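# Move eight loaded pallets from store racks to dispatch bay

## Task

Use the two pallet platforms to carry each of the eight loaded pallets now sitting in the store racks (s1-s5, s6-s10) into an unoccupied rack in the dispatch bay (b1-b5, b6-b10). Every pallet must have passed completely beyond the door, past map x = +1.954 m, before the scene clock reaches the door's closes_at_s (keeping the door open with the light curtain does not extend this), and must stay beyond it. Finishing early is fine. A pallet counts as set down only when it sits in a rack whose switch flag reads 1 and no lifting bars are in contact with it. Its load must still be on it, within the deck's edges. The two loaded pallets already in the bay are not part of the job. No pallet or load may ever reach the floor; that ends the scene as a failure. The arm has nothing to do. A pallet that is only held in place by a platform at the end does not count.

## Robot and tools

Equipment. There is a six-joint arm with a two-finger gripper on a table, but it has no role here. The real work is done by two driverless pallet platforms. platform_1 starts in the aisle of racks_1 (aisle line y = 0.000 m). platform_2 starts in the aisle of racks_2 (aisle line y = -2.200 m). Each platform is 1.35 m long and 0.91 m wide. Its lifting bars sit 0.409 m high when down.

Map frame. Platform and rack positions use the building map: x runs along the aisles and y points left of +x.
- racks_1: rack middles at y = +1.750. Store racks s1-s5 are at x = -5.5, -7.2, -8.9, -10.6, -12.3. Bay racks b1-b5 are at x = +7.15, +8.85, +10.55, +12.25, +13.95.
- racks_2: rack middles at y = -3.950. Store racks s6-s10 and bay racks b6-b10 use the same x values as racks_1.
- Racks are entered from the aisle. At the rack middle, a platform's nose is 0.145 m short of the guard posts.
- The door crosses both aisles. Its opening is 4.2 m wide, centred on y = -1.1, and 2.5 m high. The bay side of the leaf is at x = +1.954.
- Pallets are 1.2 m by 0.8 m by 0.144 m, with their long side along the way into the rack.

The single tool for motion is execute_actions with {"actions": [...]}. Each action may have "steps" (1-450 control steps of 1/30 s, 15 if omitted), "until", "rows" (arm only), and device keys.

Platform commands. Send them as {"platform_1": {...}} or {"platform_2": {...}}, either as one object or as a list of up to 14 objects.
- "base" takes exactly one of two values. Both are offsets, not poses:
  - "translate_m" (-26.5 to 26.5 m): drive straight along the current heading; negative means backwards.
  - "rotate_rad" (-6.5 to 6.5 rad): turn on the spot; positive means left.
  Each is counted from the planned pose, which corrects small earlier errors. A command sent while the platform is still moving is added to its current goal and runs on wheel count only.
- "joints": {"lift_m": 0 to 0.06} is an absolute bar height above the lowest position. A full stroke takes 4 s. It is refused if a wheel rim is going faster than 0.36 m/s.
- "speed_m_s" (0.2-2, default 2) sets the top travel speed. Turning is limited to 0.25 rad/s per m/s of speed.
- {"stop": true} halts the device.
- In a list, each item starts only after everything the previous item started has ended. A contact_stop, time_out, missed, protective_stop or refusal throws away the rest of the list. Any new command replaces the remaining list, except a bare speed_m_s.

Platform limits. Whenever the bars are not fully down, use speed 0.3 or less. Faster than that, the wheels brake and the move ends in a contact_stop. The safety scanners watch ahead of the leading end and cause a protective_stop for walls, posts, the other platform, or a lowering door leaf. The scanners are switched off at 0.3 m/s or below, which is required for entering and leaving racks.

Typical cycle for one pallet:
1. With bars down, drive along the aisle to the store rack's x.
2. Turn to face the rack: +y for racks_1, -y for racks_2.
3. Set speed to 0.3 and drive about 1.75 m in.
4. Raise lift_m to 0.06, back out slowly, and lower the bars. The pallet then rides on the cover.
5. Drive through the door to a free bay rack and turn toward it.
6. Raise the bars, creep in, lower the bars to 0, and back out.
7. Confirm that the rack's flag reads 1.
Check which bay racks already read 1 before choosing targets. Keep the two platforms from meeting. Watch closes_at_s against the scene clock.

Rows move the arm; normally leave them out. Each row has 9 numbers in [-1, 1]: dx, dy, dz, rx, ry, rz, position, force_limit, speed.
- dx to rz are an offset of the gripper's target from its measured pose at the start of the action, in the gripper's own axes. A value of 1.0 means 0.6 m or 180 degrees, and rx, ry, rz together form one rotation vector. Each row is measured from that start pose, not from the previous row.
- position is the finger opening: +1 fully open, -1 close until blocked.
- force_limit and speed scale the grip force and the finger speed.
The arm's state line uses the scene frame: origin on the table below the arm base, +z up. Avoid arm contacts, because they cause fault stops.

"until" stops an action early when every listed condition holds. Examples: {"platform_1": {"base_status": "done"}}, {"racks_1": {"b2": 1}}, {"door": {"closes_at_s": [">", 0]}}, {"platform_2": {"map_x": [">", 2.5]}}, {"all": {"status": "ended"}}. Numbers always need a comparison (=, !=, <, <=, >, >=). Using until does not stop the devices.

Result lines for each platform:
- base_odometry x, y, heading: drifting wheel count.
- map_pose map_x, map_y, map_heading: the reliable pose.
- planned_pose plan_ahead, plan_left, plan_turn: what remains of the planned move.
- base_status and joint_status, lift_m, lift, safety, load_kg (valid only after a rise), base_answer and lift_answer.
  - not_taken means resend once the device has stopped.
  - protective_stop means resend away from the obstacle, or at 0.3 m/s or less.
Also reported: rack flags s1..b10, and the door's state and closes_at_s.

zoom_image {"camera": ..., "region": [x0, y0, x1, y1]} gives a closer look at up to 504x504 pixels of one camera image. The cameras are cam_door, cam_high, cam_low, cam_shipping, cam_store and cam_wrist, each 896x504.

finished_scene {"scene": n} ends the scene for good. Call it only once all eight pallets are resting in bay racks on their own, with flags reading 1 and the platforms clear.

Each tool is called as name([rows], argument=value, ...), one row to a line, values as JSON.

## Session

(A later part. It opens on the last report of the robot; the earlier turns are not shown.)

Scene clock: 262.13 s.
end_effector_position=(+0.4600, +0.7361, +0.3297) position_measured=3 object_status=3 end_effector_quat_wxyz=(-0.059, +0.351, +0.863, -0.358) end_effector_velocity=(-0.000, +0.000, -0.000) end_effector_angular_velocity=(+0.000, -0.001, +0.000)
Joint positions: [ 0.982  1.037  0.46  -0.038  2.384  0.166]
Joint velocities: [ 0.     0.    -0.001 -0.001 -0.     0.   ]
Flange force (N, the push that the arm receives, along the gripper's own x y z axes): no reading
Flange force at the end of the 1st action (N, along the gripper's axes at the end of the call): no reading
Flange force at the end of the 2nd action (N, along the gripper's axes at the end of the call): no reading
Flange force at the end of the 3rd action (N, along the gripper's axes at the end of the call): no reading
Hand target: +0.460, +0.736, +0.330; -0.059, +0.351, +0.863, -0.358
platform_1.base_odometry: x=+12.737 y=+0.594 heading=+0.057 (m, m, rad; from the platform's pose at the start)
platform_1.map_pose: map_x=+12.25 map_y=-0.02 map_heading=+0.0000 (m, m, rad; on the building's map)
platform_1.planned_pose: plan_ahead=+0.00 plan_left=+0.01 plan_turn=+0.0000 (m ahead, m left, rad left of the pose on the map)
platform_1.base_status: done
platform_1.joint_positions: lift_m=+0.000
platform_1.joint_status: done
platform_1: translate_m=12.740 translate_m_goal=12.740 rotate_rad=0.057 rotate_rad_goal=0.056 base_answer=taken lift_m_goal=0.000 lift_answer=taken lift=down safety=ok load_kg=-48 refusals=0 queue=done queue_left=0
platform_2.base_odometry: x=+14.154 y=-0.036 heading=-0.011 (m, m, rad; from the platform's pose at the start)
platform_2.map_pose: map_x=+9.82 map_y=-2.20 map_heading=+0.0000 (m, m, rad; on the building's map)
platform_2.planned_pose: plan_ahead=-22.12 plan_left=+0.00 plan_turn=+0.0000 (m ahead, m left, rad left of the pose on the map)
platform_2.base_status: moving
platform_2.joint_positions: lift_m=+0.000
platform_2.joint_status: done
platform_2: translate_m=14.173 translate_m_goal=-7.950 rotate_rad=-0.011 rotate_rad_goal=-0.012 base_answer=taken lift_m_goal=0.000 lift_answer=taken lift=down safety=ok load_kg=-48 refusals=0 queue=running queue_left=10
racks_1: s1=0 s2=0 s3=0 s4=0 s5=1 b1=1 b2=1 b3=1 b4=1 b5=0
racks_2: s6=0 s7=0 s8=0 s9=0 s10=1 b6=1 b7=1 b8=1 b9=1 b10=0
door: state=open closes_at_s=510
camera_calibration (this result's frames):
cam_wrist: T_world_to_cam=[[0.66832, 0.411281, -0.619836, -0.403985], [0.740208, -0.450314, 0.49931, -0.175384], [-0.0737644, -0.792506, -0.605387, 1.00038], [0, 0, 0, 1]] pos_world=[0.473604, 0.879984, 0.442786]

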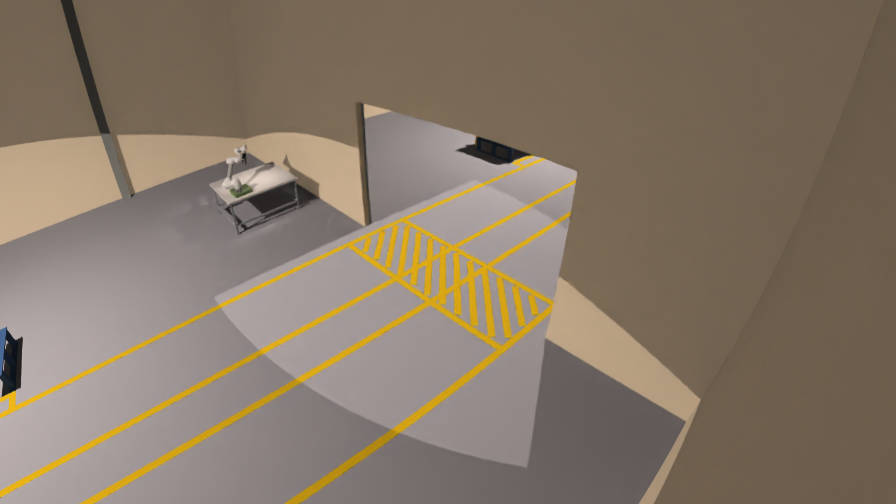

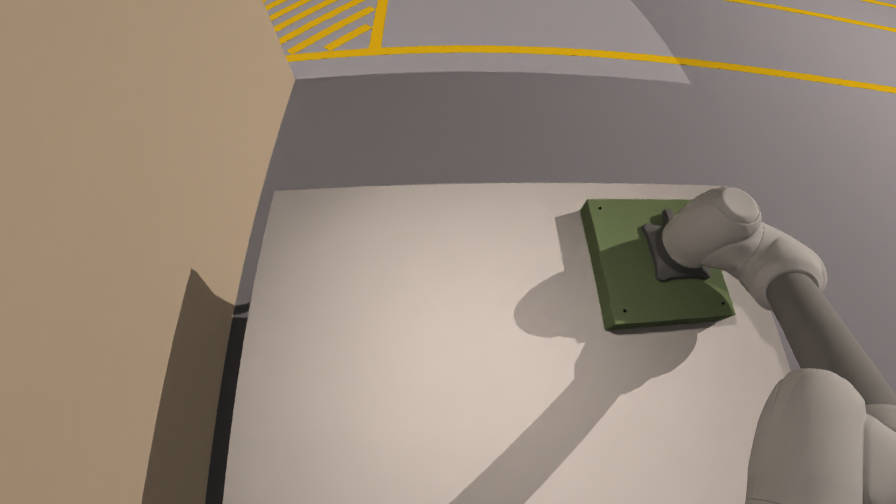

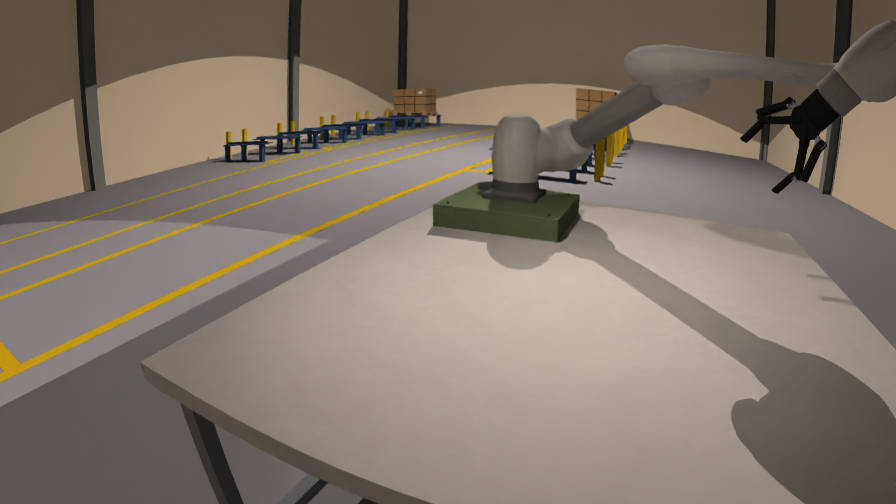

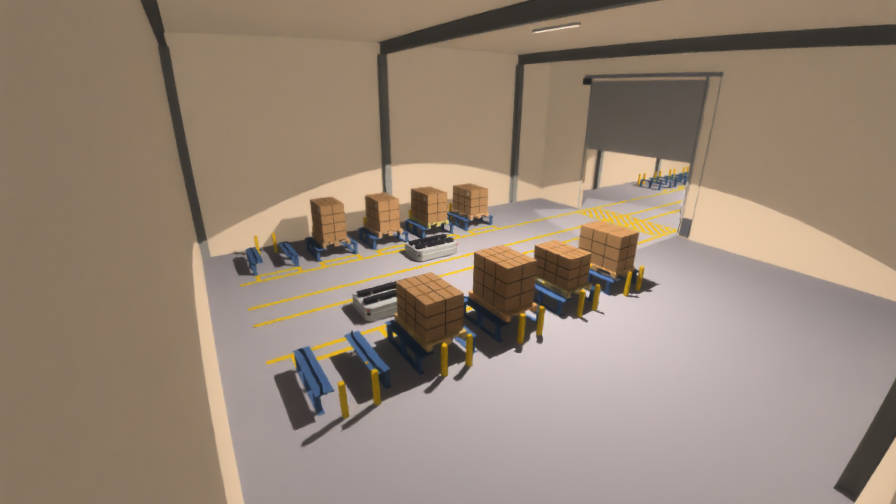

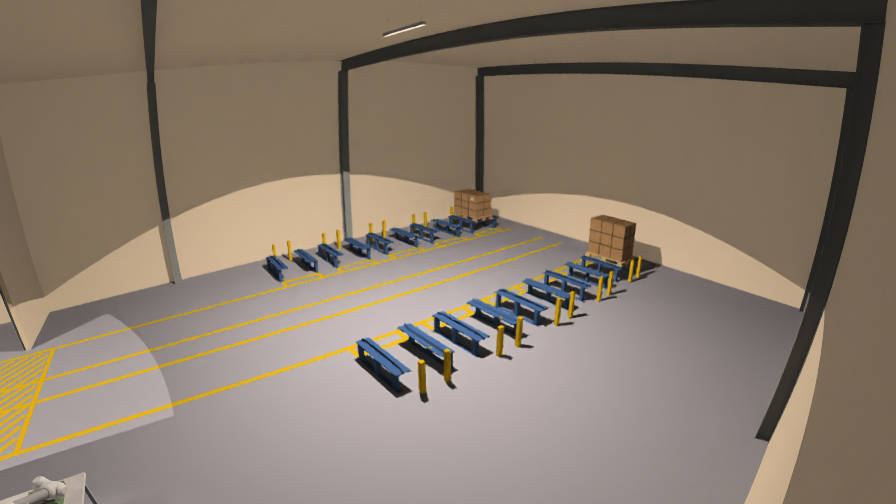

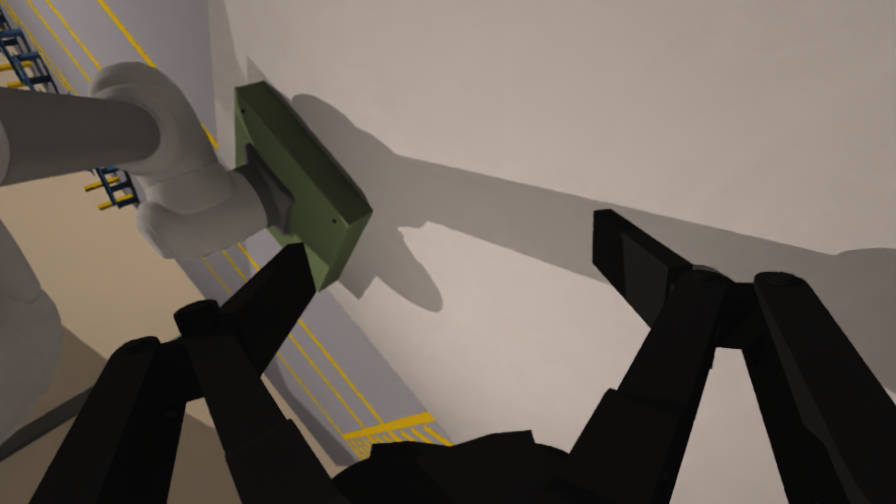

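execute_actions([
  {"platform_1":[{"base":{"translate_m":-24.55},"speed_m_s":2},{"base":{"rotate_rad":1.5708}},{"base":{"translate_m":1.76},"speed_m_s":0.3},{"joints":{"lift_m":0.06}},{"base":{"translate_m":-1.76}},{"base":{"rotate_rad":-1.5708},"joints":{"lift_m":0},"speed_m_s":1.2},{"base":{"translate_m":26.25},"speed_m_s":2},{"base":{"rotate_rad":1.5708},"joints":{"lift_m":0.06},"speed_m_s":1.2},{"base":{"translate_m":1.76},"speed_m_s":0.3},{"joints":{"lift_m":0}},{"base":{"translate_m":-1.76}}],"steps":450,"until":{"all":{"status":"ended"}}},
  {"steps":450,"until":{"all":{"status":"ended"}}},
  {"steps":450,"until":{"all":{"status":"ended"}}},
  {"steps":450,"until":{"all":{"status":"ended"}}},
])

execute_actions([
  {"steps":450,"until":{"racks_1":{"b5":1},"racks_2":{"b10":1},"platform_1":{"lift":"down"},"platform_2":{"lift":"down"}}},
  {"steps":450,"until":{"racks_1":{"b5":1},"racks_2":{"b10":1},"platform_1":{"lift":"down"},"platform_2":{"lift":"down"}}},
  {"steps":450,"until":{"racks_1":{"b5":1},"racks_2":{"b10":1},"platform_1":{"lift":"down"},"platform_2":{"lift":"down"}}},
])

Scene clock: 328.90 s.
end_effector_position=(+0.4600, +0.7361, +0.3297) position_measured=3 object_status=3 end_effector_quat_wxyz=(-0.059, +0.351, +0.863, -0.358) end_effector_velocity=(-0.000, +0.000, -0.001) end_effector_angular_velocity=(+0.000, +0.002, +0.001)
Joint positions: [ 0.982  1.037  0.46  -0.038  2.384  0.166]
Joint velocities: [-0.     0.     0.001  0.001 -0.    -0.002]
Flange force (N, the push that the arm receives, along the gripper's own x y z axes): no reading
Flange force at the end of the 1st action (N, along the gripper's axes at the end of the call): no reading
Flange force at the end of the 2nd action (N, along the gripper's axes at the end of the call): no reading
Flange force at the end of the 3rd action (N, along the gripper's axes at the end of the call): no reading
Hand target: +0.460, +0.736, +0.330; -0.059, +0.351, +0.863, -0.358
platform_1.base_odometry: x=+11.080 y=+0.566 heading=+0.065 (m, m, rad; from the platform's pose at the start)
platform_1.map_pose: map_x=+10.62 map_y=-0.01 map_heading=+0.0000 (m, m, rad; on the building's map)
platform_1.planned_pose: plan_ahead=+3.33 plan_left=+0.00 plan_turn=+0.0000 (m ahead, m left, rad left of the pose on the map)
platform_1.base_status: moving
platform_1.joint_positions: lift_m=+0.000
platform_1.joint_status: done
platform_1: translate_m=11.126 translate_m_goal=14.410 rotate_rad=0.065 rotate_rad_goal=0.068 base_answer=taken lift_m_goal=0.000 lift_answer=taken lift=down safety=ok load_kg=-48 refusals=0 queue=running queue_left=4
platform_2.base_odometry: x=+18.300 y=-0.145 heading=-1.387 (m, m, rad; from the platform's pose at the start)
platform_2.map_pose: map_x=+13.95 map_y=-2.19 map_heading=-1.3788 (m, m, rad; on the building's map)
platform_2.planned_pose: plan_ahead=+0.01 plan_left=+0.00 plan_turn=-0.1920 (m ahead, m left, rad left of the pose on the map)
platform_2.base_status: moving
platform_2.joint_positions: lift_m=+0.060
platform_2.joint_status: done
platform_2: translate_m=18.330 translate_m_goal=18.331 rotate_rad=-1.397 rotate_rad_goal=-1.586 base_answer=taken lift_m_goal=0.060 lift_answer=taken lift=up safety=ok load_kg=259 refusals=0 queue=running queue_left=3
racks_1: s1=0 s2=0 s3=0 s4=0 s5=0 b1=1 b2=1 b3=1 b4=1 b5=0
racks_2: s6=0 s7=0 s8=0 s9=0 s10=0 b6=1 b7=1 b8=1 b9=1 b10=0
door: state=open closes_at_s=510
camera_calibration (this result's frames):
cam_wrist: T_world_to_cam=[[0.66832, 0.411281, -0.619836, -0.403985], [0.740208, -0.450314, 0.499309, -0.175384], [-0.0737644, -0.792506, -0.605387, 1.00038], [0, 0, 0, 1]] pos_world=[0.473604, 0.879984, 0.442786]

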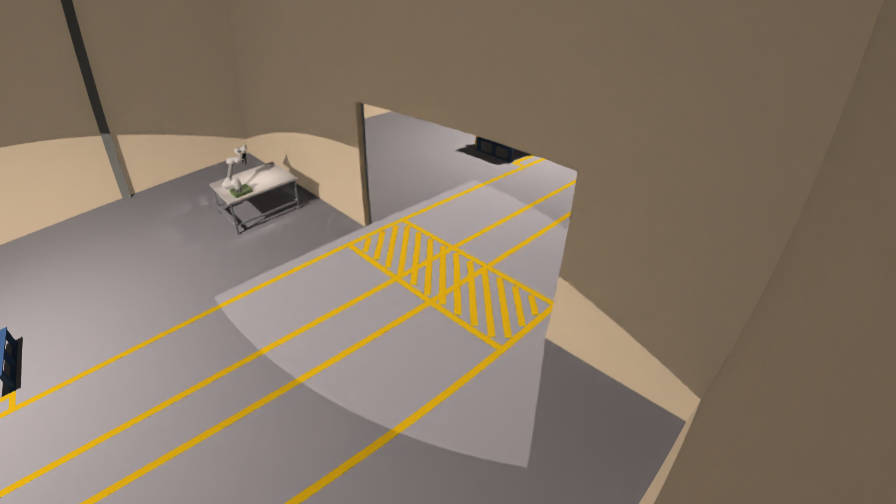

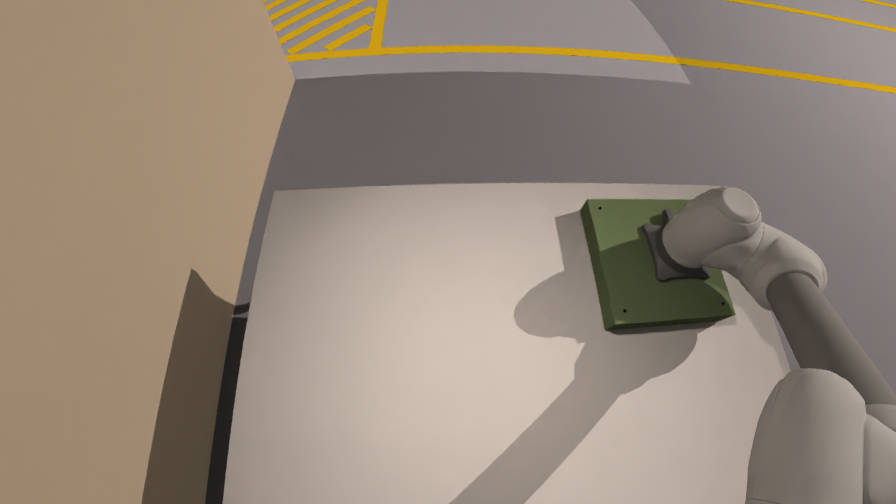

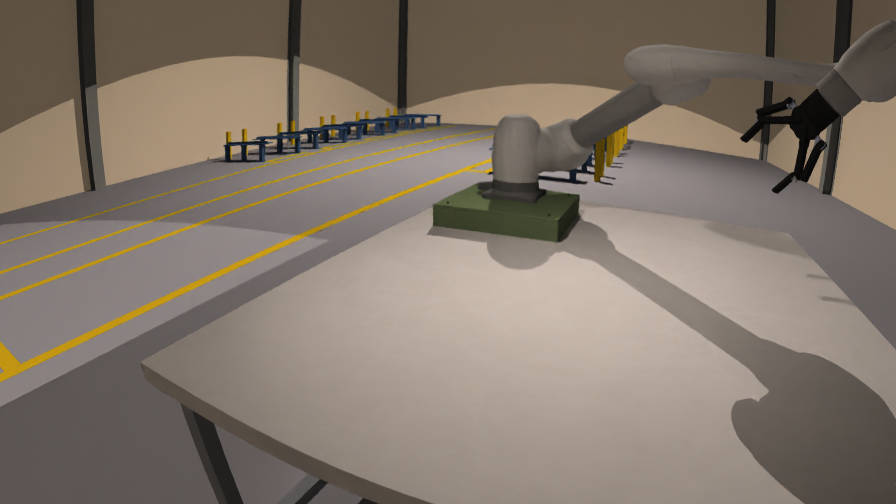

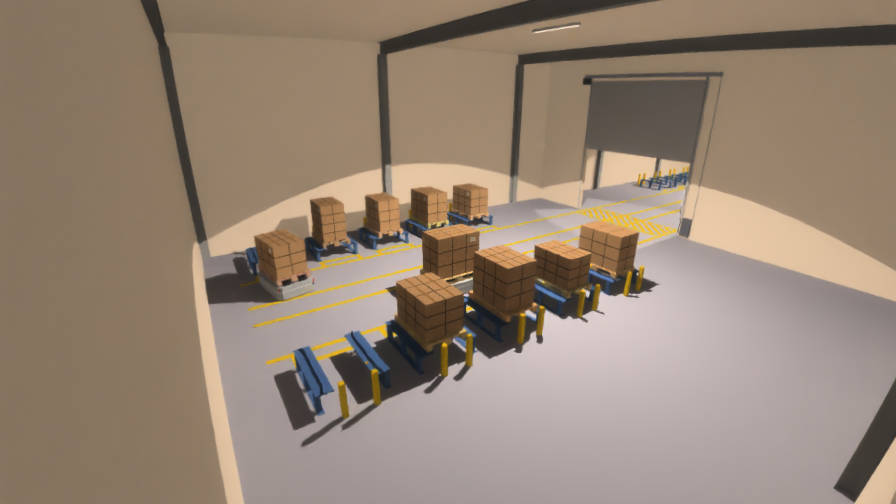

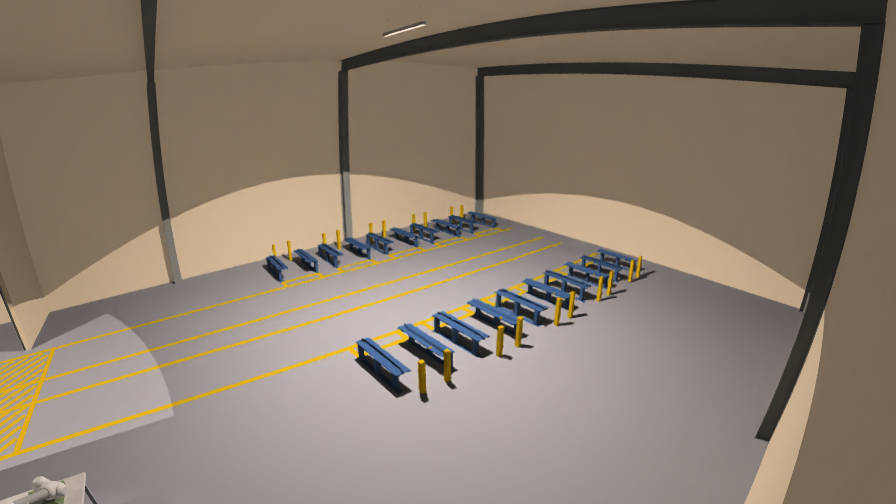

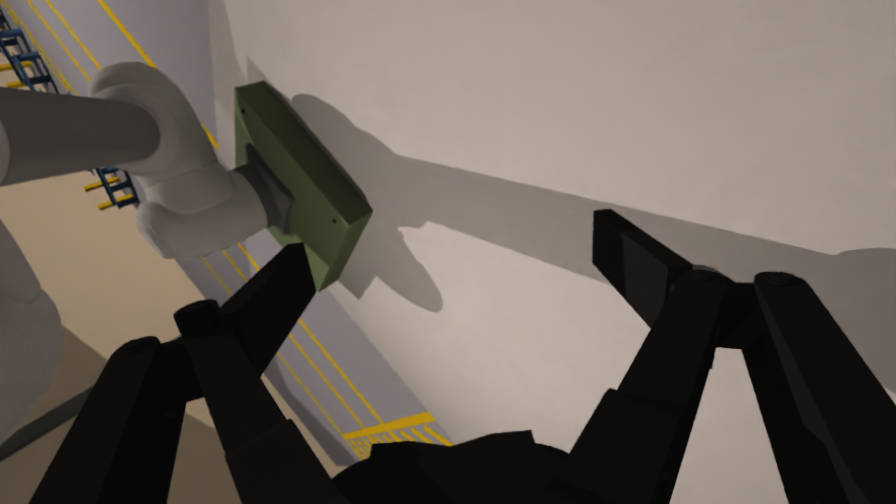

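Scene clock: 350.73 s.
end_effector_position=(+0.4600, +0.7361, +0.3297) position_measured=3 object_status=3 end_effector_quat_wxyz=(-0.059, +0.351, +0.863, -0.358) end_effector_velocity=(+0.000, -0.000, +0.001) end_effector_angular_velocity=(+0.001, -0.001, -0.001)
Joint positions: [ 0.982  1.037  0.46  -0.038  2.384  0.166]
Joint velocities: [-0.    -0.    -0.001  0.    -0.     0.   ]
Flange force (N, the push that the arm receives, along the gripper's own x y z axes): no reading
Flange force at the end of the 1st action (N, along the gripper's axes at the end of the call): no reading
Flange force at the end of the 2nd action (N, along the gripper's axes at the end of the call): no reading
Hand target: +0.460, +0.736, +0.330; -0.059, +0.351, +0.863, -0.358
platform_1.base_odometry: x=+14.346 y=+2.539 heading=+1.641 (m, m, rad; from the platform's pose at the start)
platform_1.map_pose: map_x=+13.95 map_y=+1.75 map_heading=+1.5708 (m, m, rad; on the building's map)
platform_1.planned_pose: plan_ahead=+0.00 plan_left=+0.00 plan_turn=+0.0000 (m ahead, m left, rad left of the pose on the map)
platform_1.base_status: done
platform_1.joint_positions: lift_m=+0.001
platform_1.joint_status: moving
platform_1: translate_m=16.231 translate_m_goal=16.231 rotate_rad=1.641 rotate_rad_goal=1.640 base_answer=taken lift_m_goal=0.000 lift_answer=taken lift=down safety=ok load_kg=-32 refusals=0 queue=running queue_left=1
platform_2.base_odometry: x=+18.292 y=-0.155 heading=-1.589 (m, m, rad; from the platform's pose at the start)
platform_2.map_pose: map_x=+13.94 map_y=-2.20 map_heading=-1.5708 (m, m, rad; on the building's map)
platform_2.planned_pose: plan_ahead=+0.00 plan_left=+0.01 plan_turn=+0.0000 (m ahead, m left, rad left of the pose on the map)
platform_2.base_status: done
platform_2.joint_positions: lift_m=+0.000
platform_2.joint_status: done
platform_2: translate_m=18.340 translate_m_goal=18.341 rotate_rad=-1.589 rotate_rad_goal=-1.590 base_answer=taken lift_m_goal=0.000 lift_answer=taken lift=down safety=ok load_kg=-48 refusals=0 queue=done queue_left=0
racks_1: s1=0 s2=0 s3=0 s4=0 s5=0 b1=1 b2=1 b3=1 b4=1 b5=1
racks_2: s6=0 s7=0 s8=0 s9=0 s10=0 b6=1 b7=1 b8=1 b9=1 b10=1
door: state=open closes_at_s=510
camera_calibration (this result's frames):
cam_wrist: T_world_to_cam=[[0.66832, 0.411281, -0.619836, -0.403985], [0.740208, -0.450314, 0.499309, -0.175384], [-0.0737644, -0.792506, -0.605387, 1.00038], [0, 0, 0, 1]] pos_world=[0.473604, 0.879984, 0.442786]

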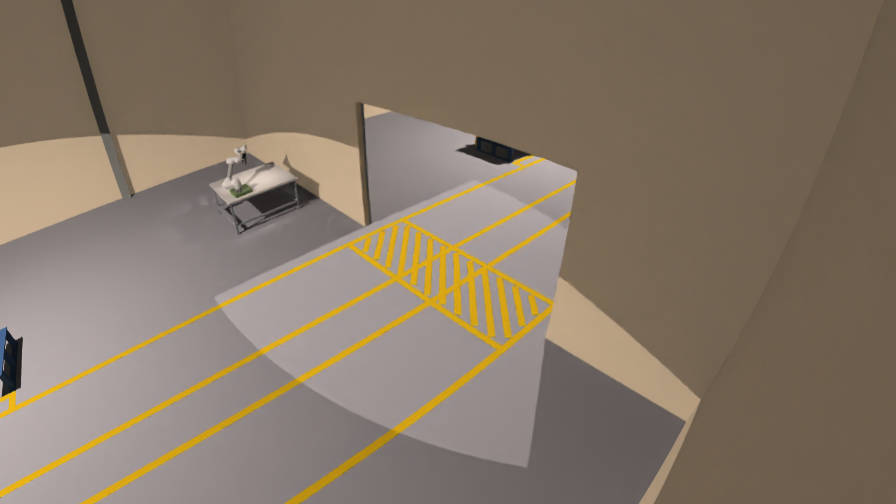

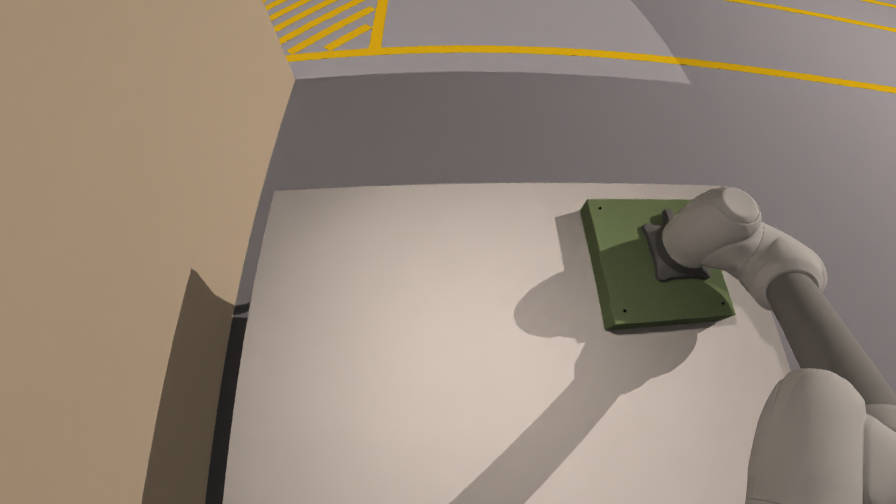

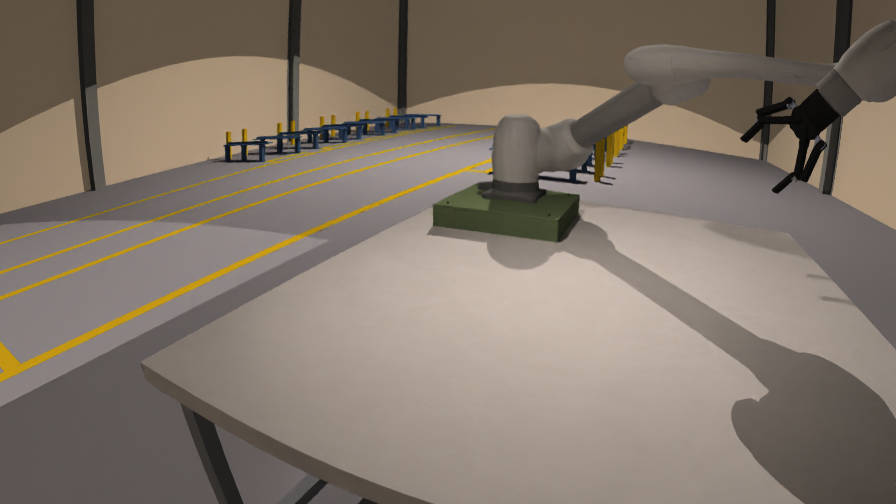

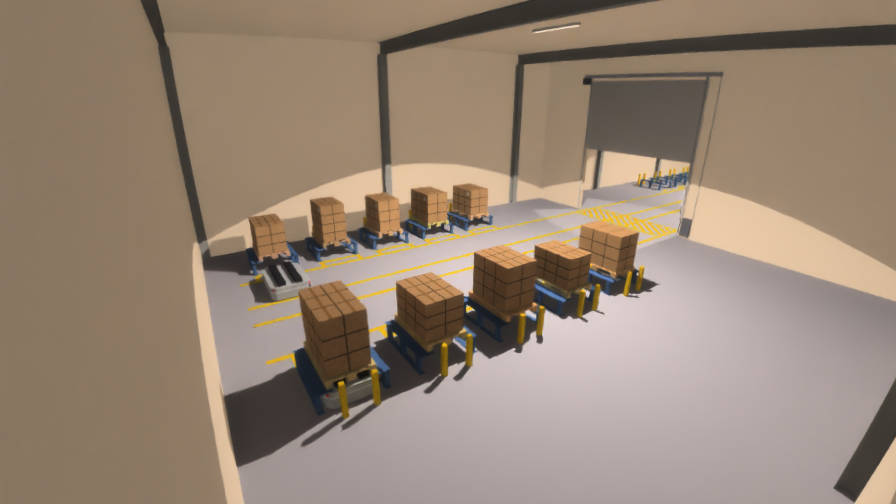

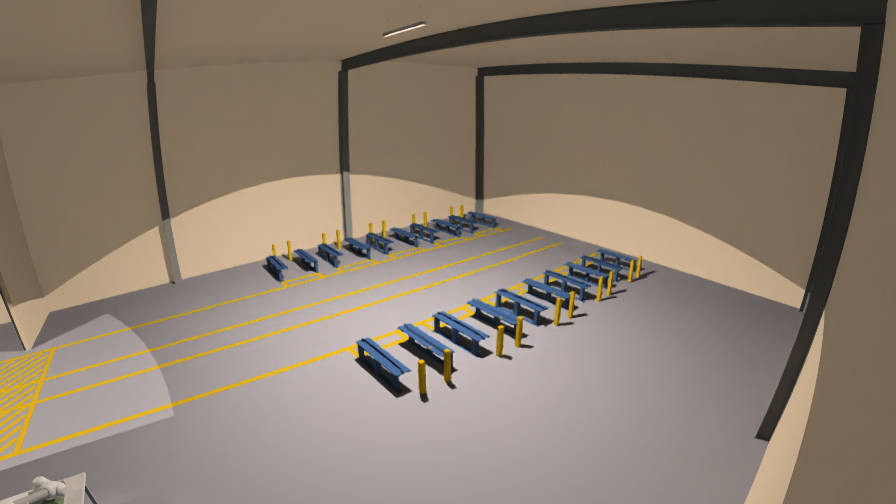

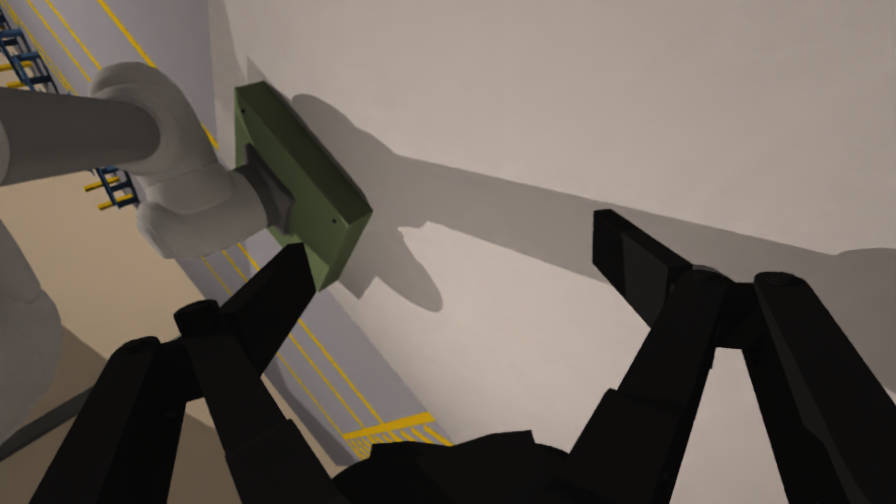

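finished_scene(scene=1)

The scene is finished: the task was done.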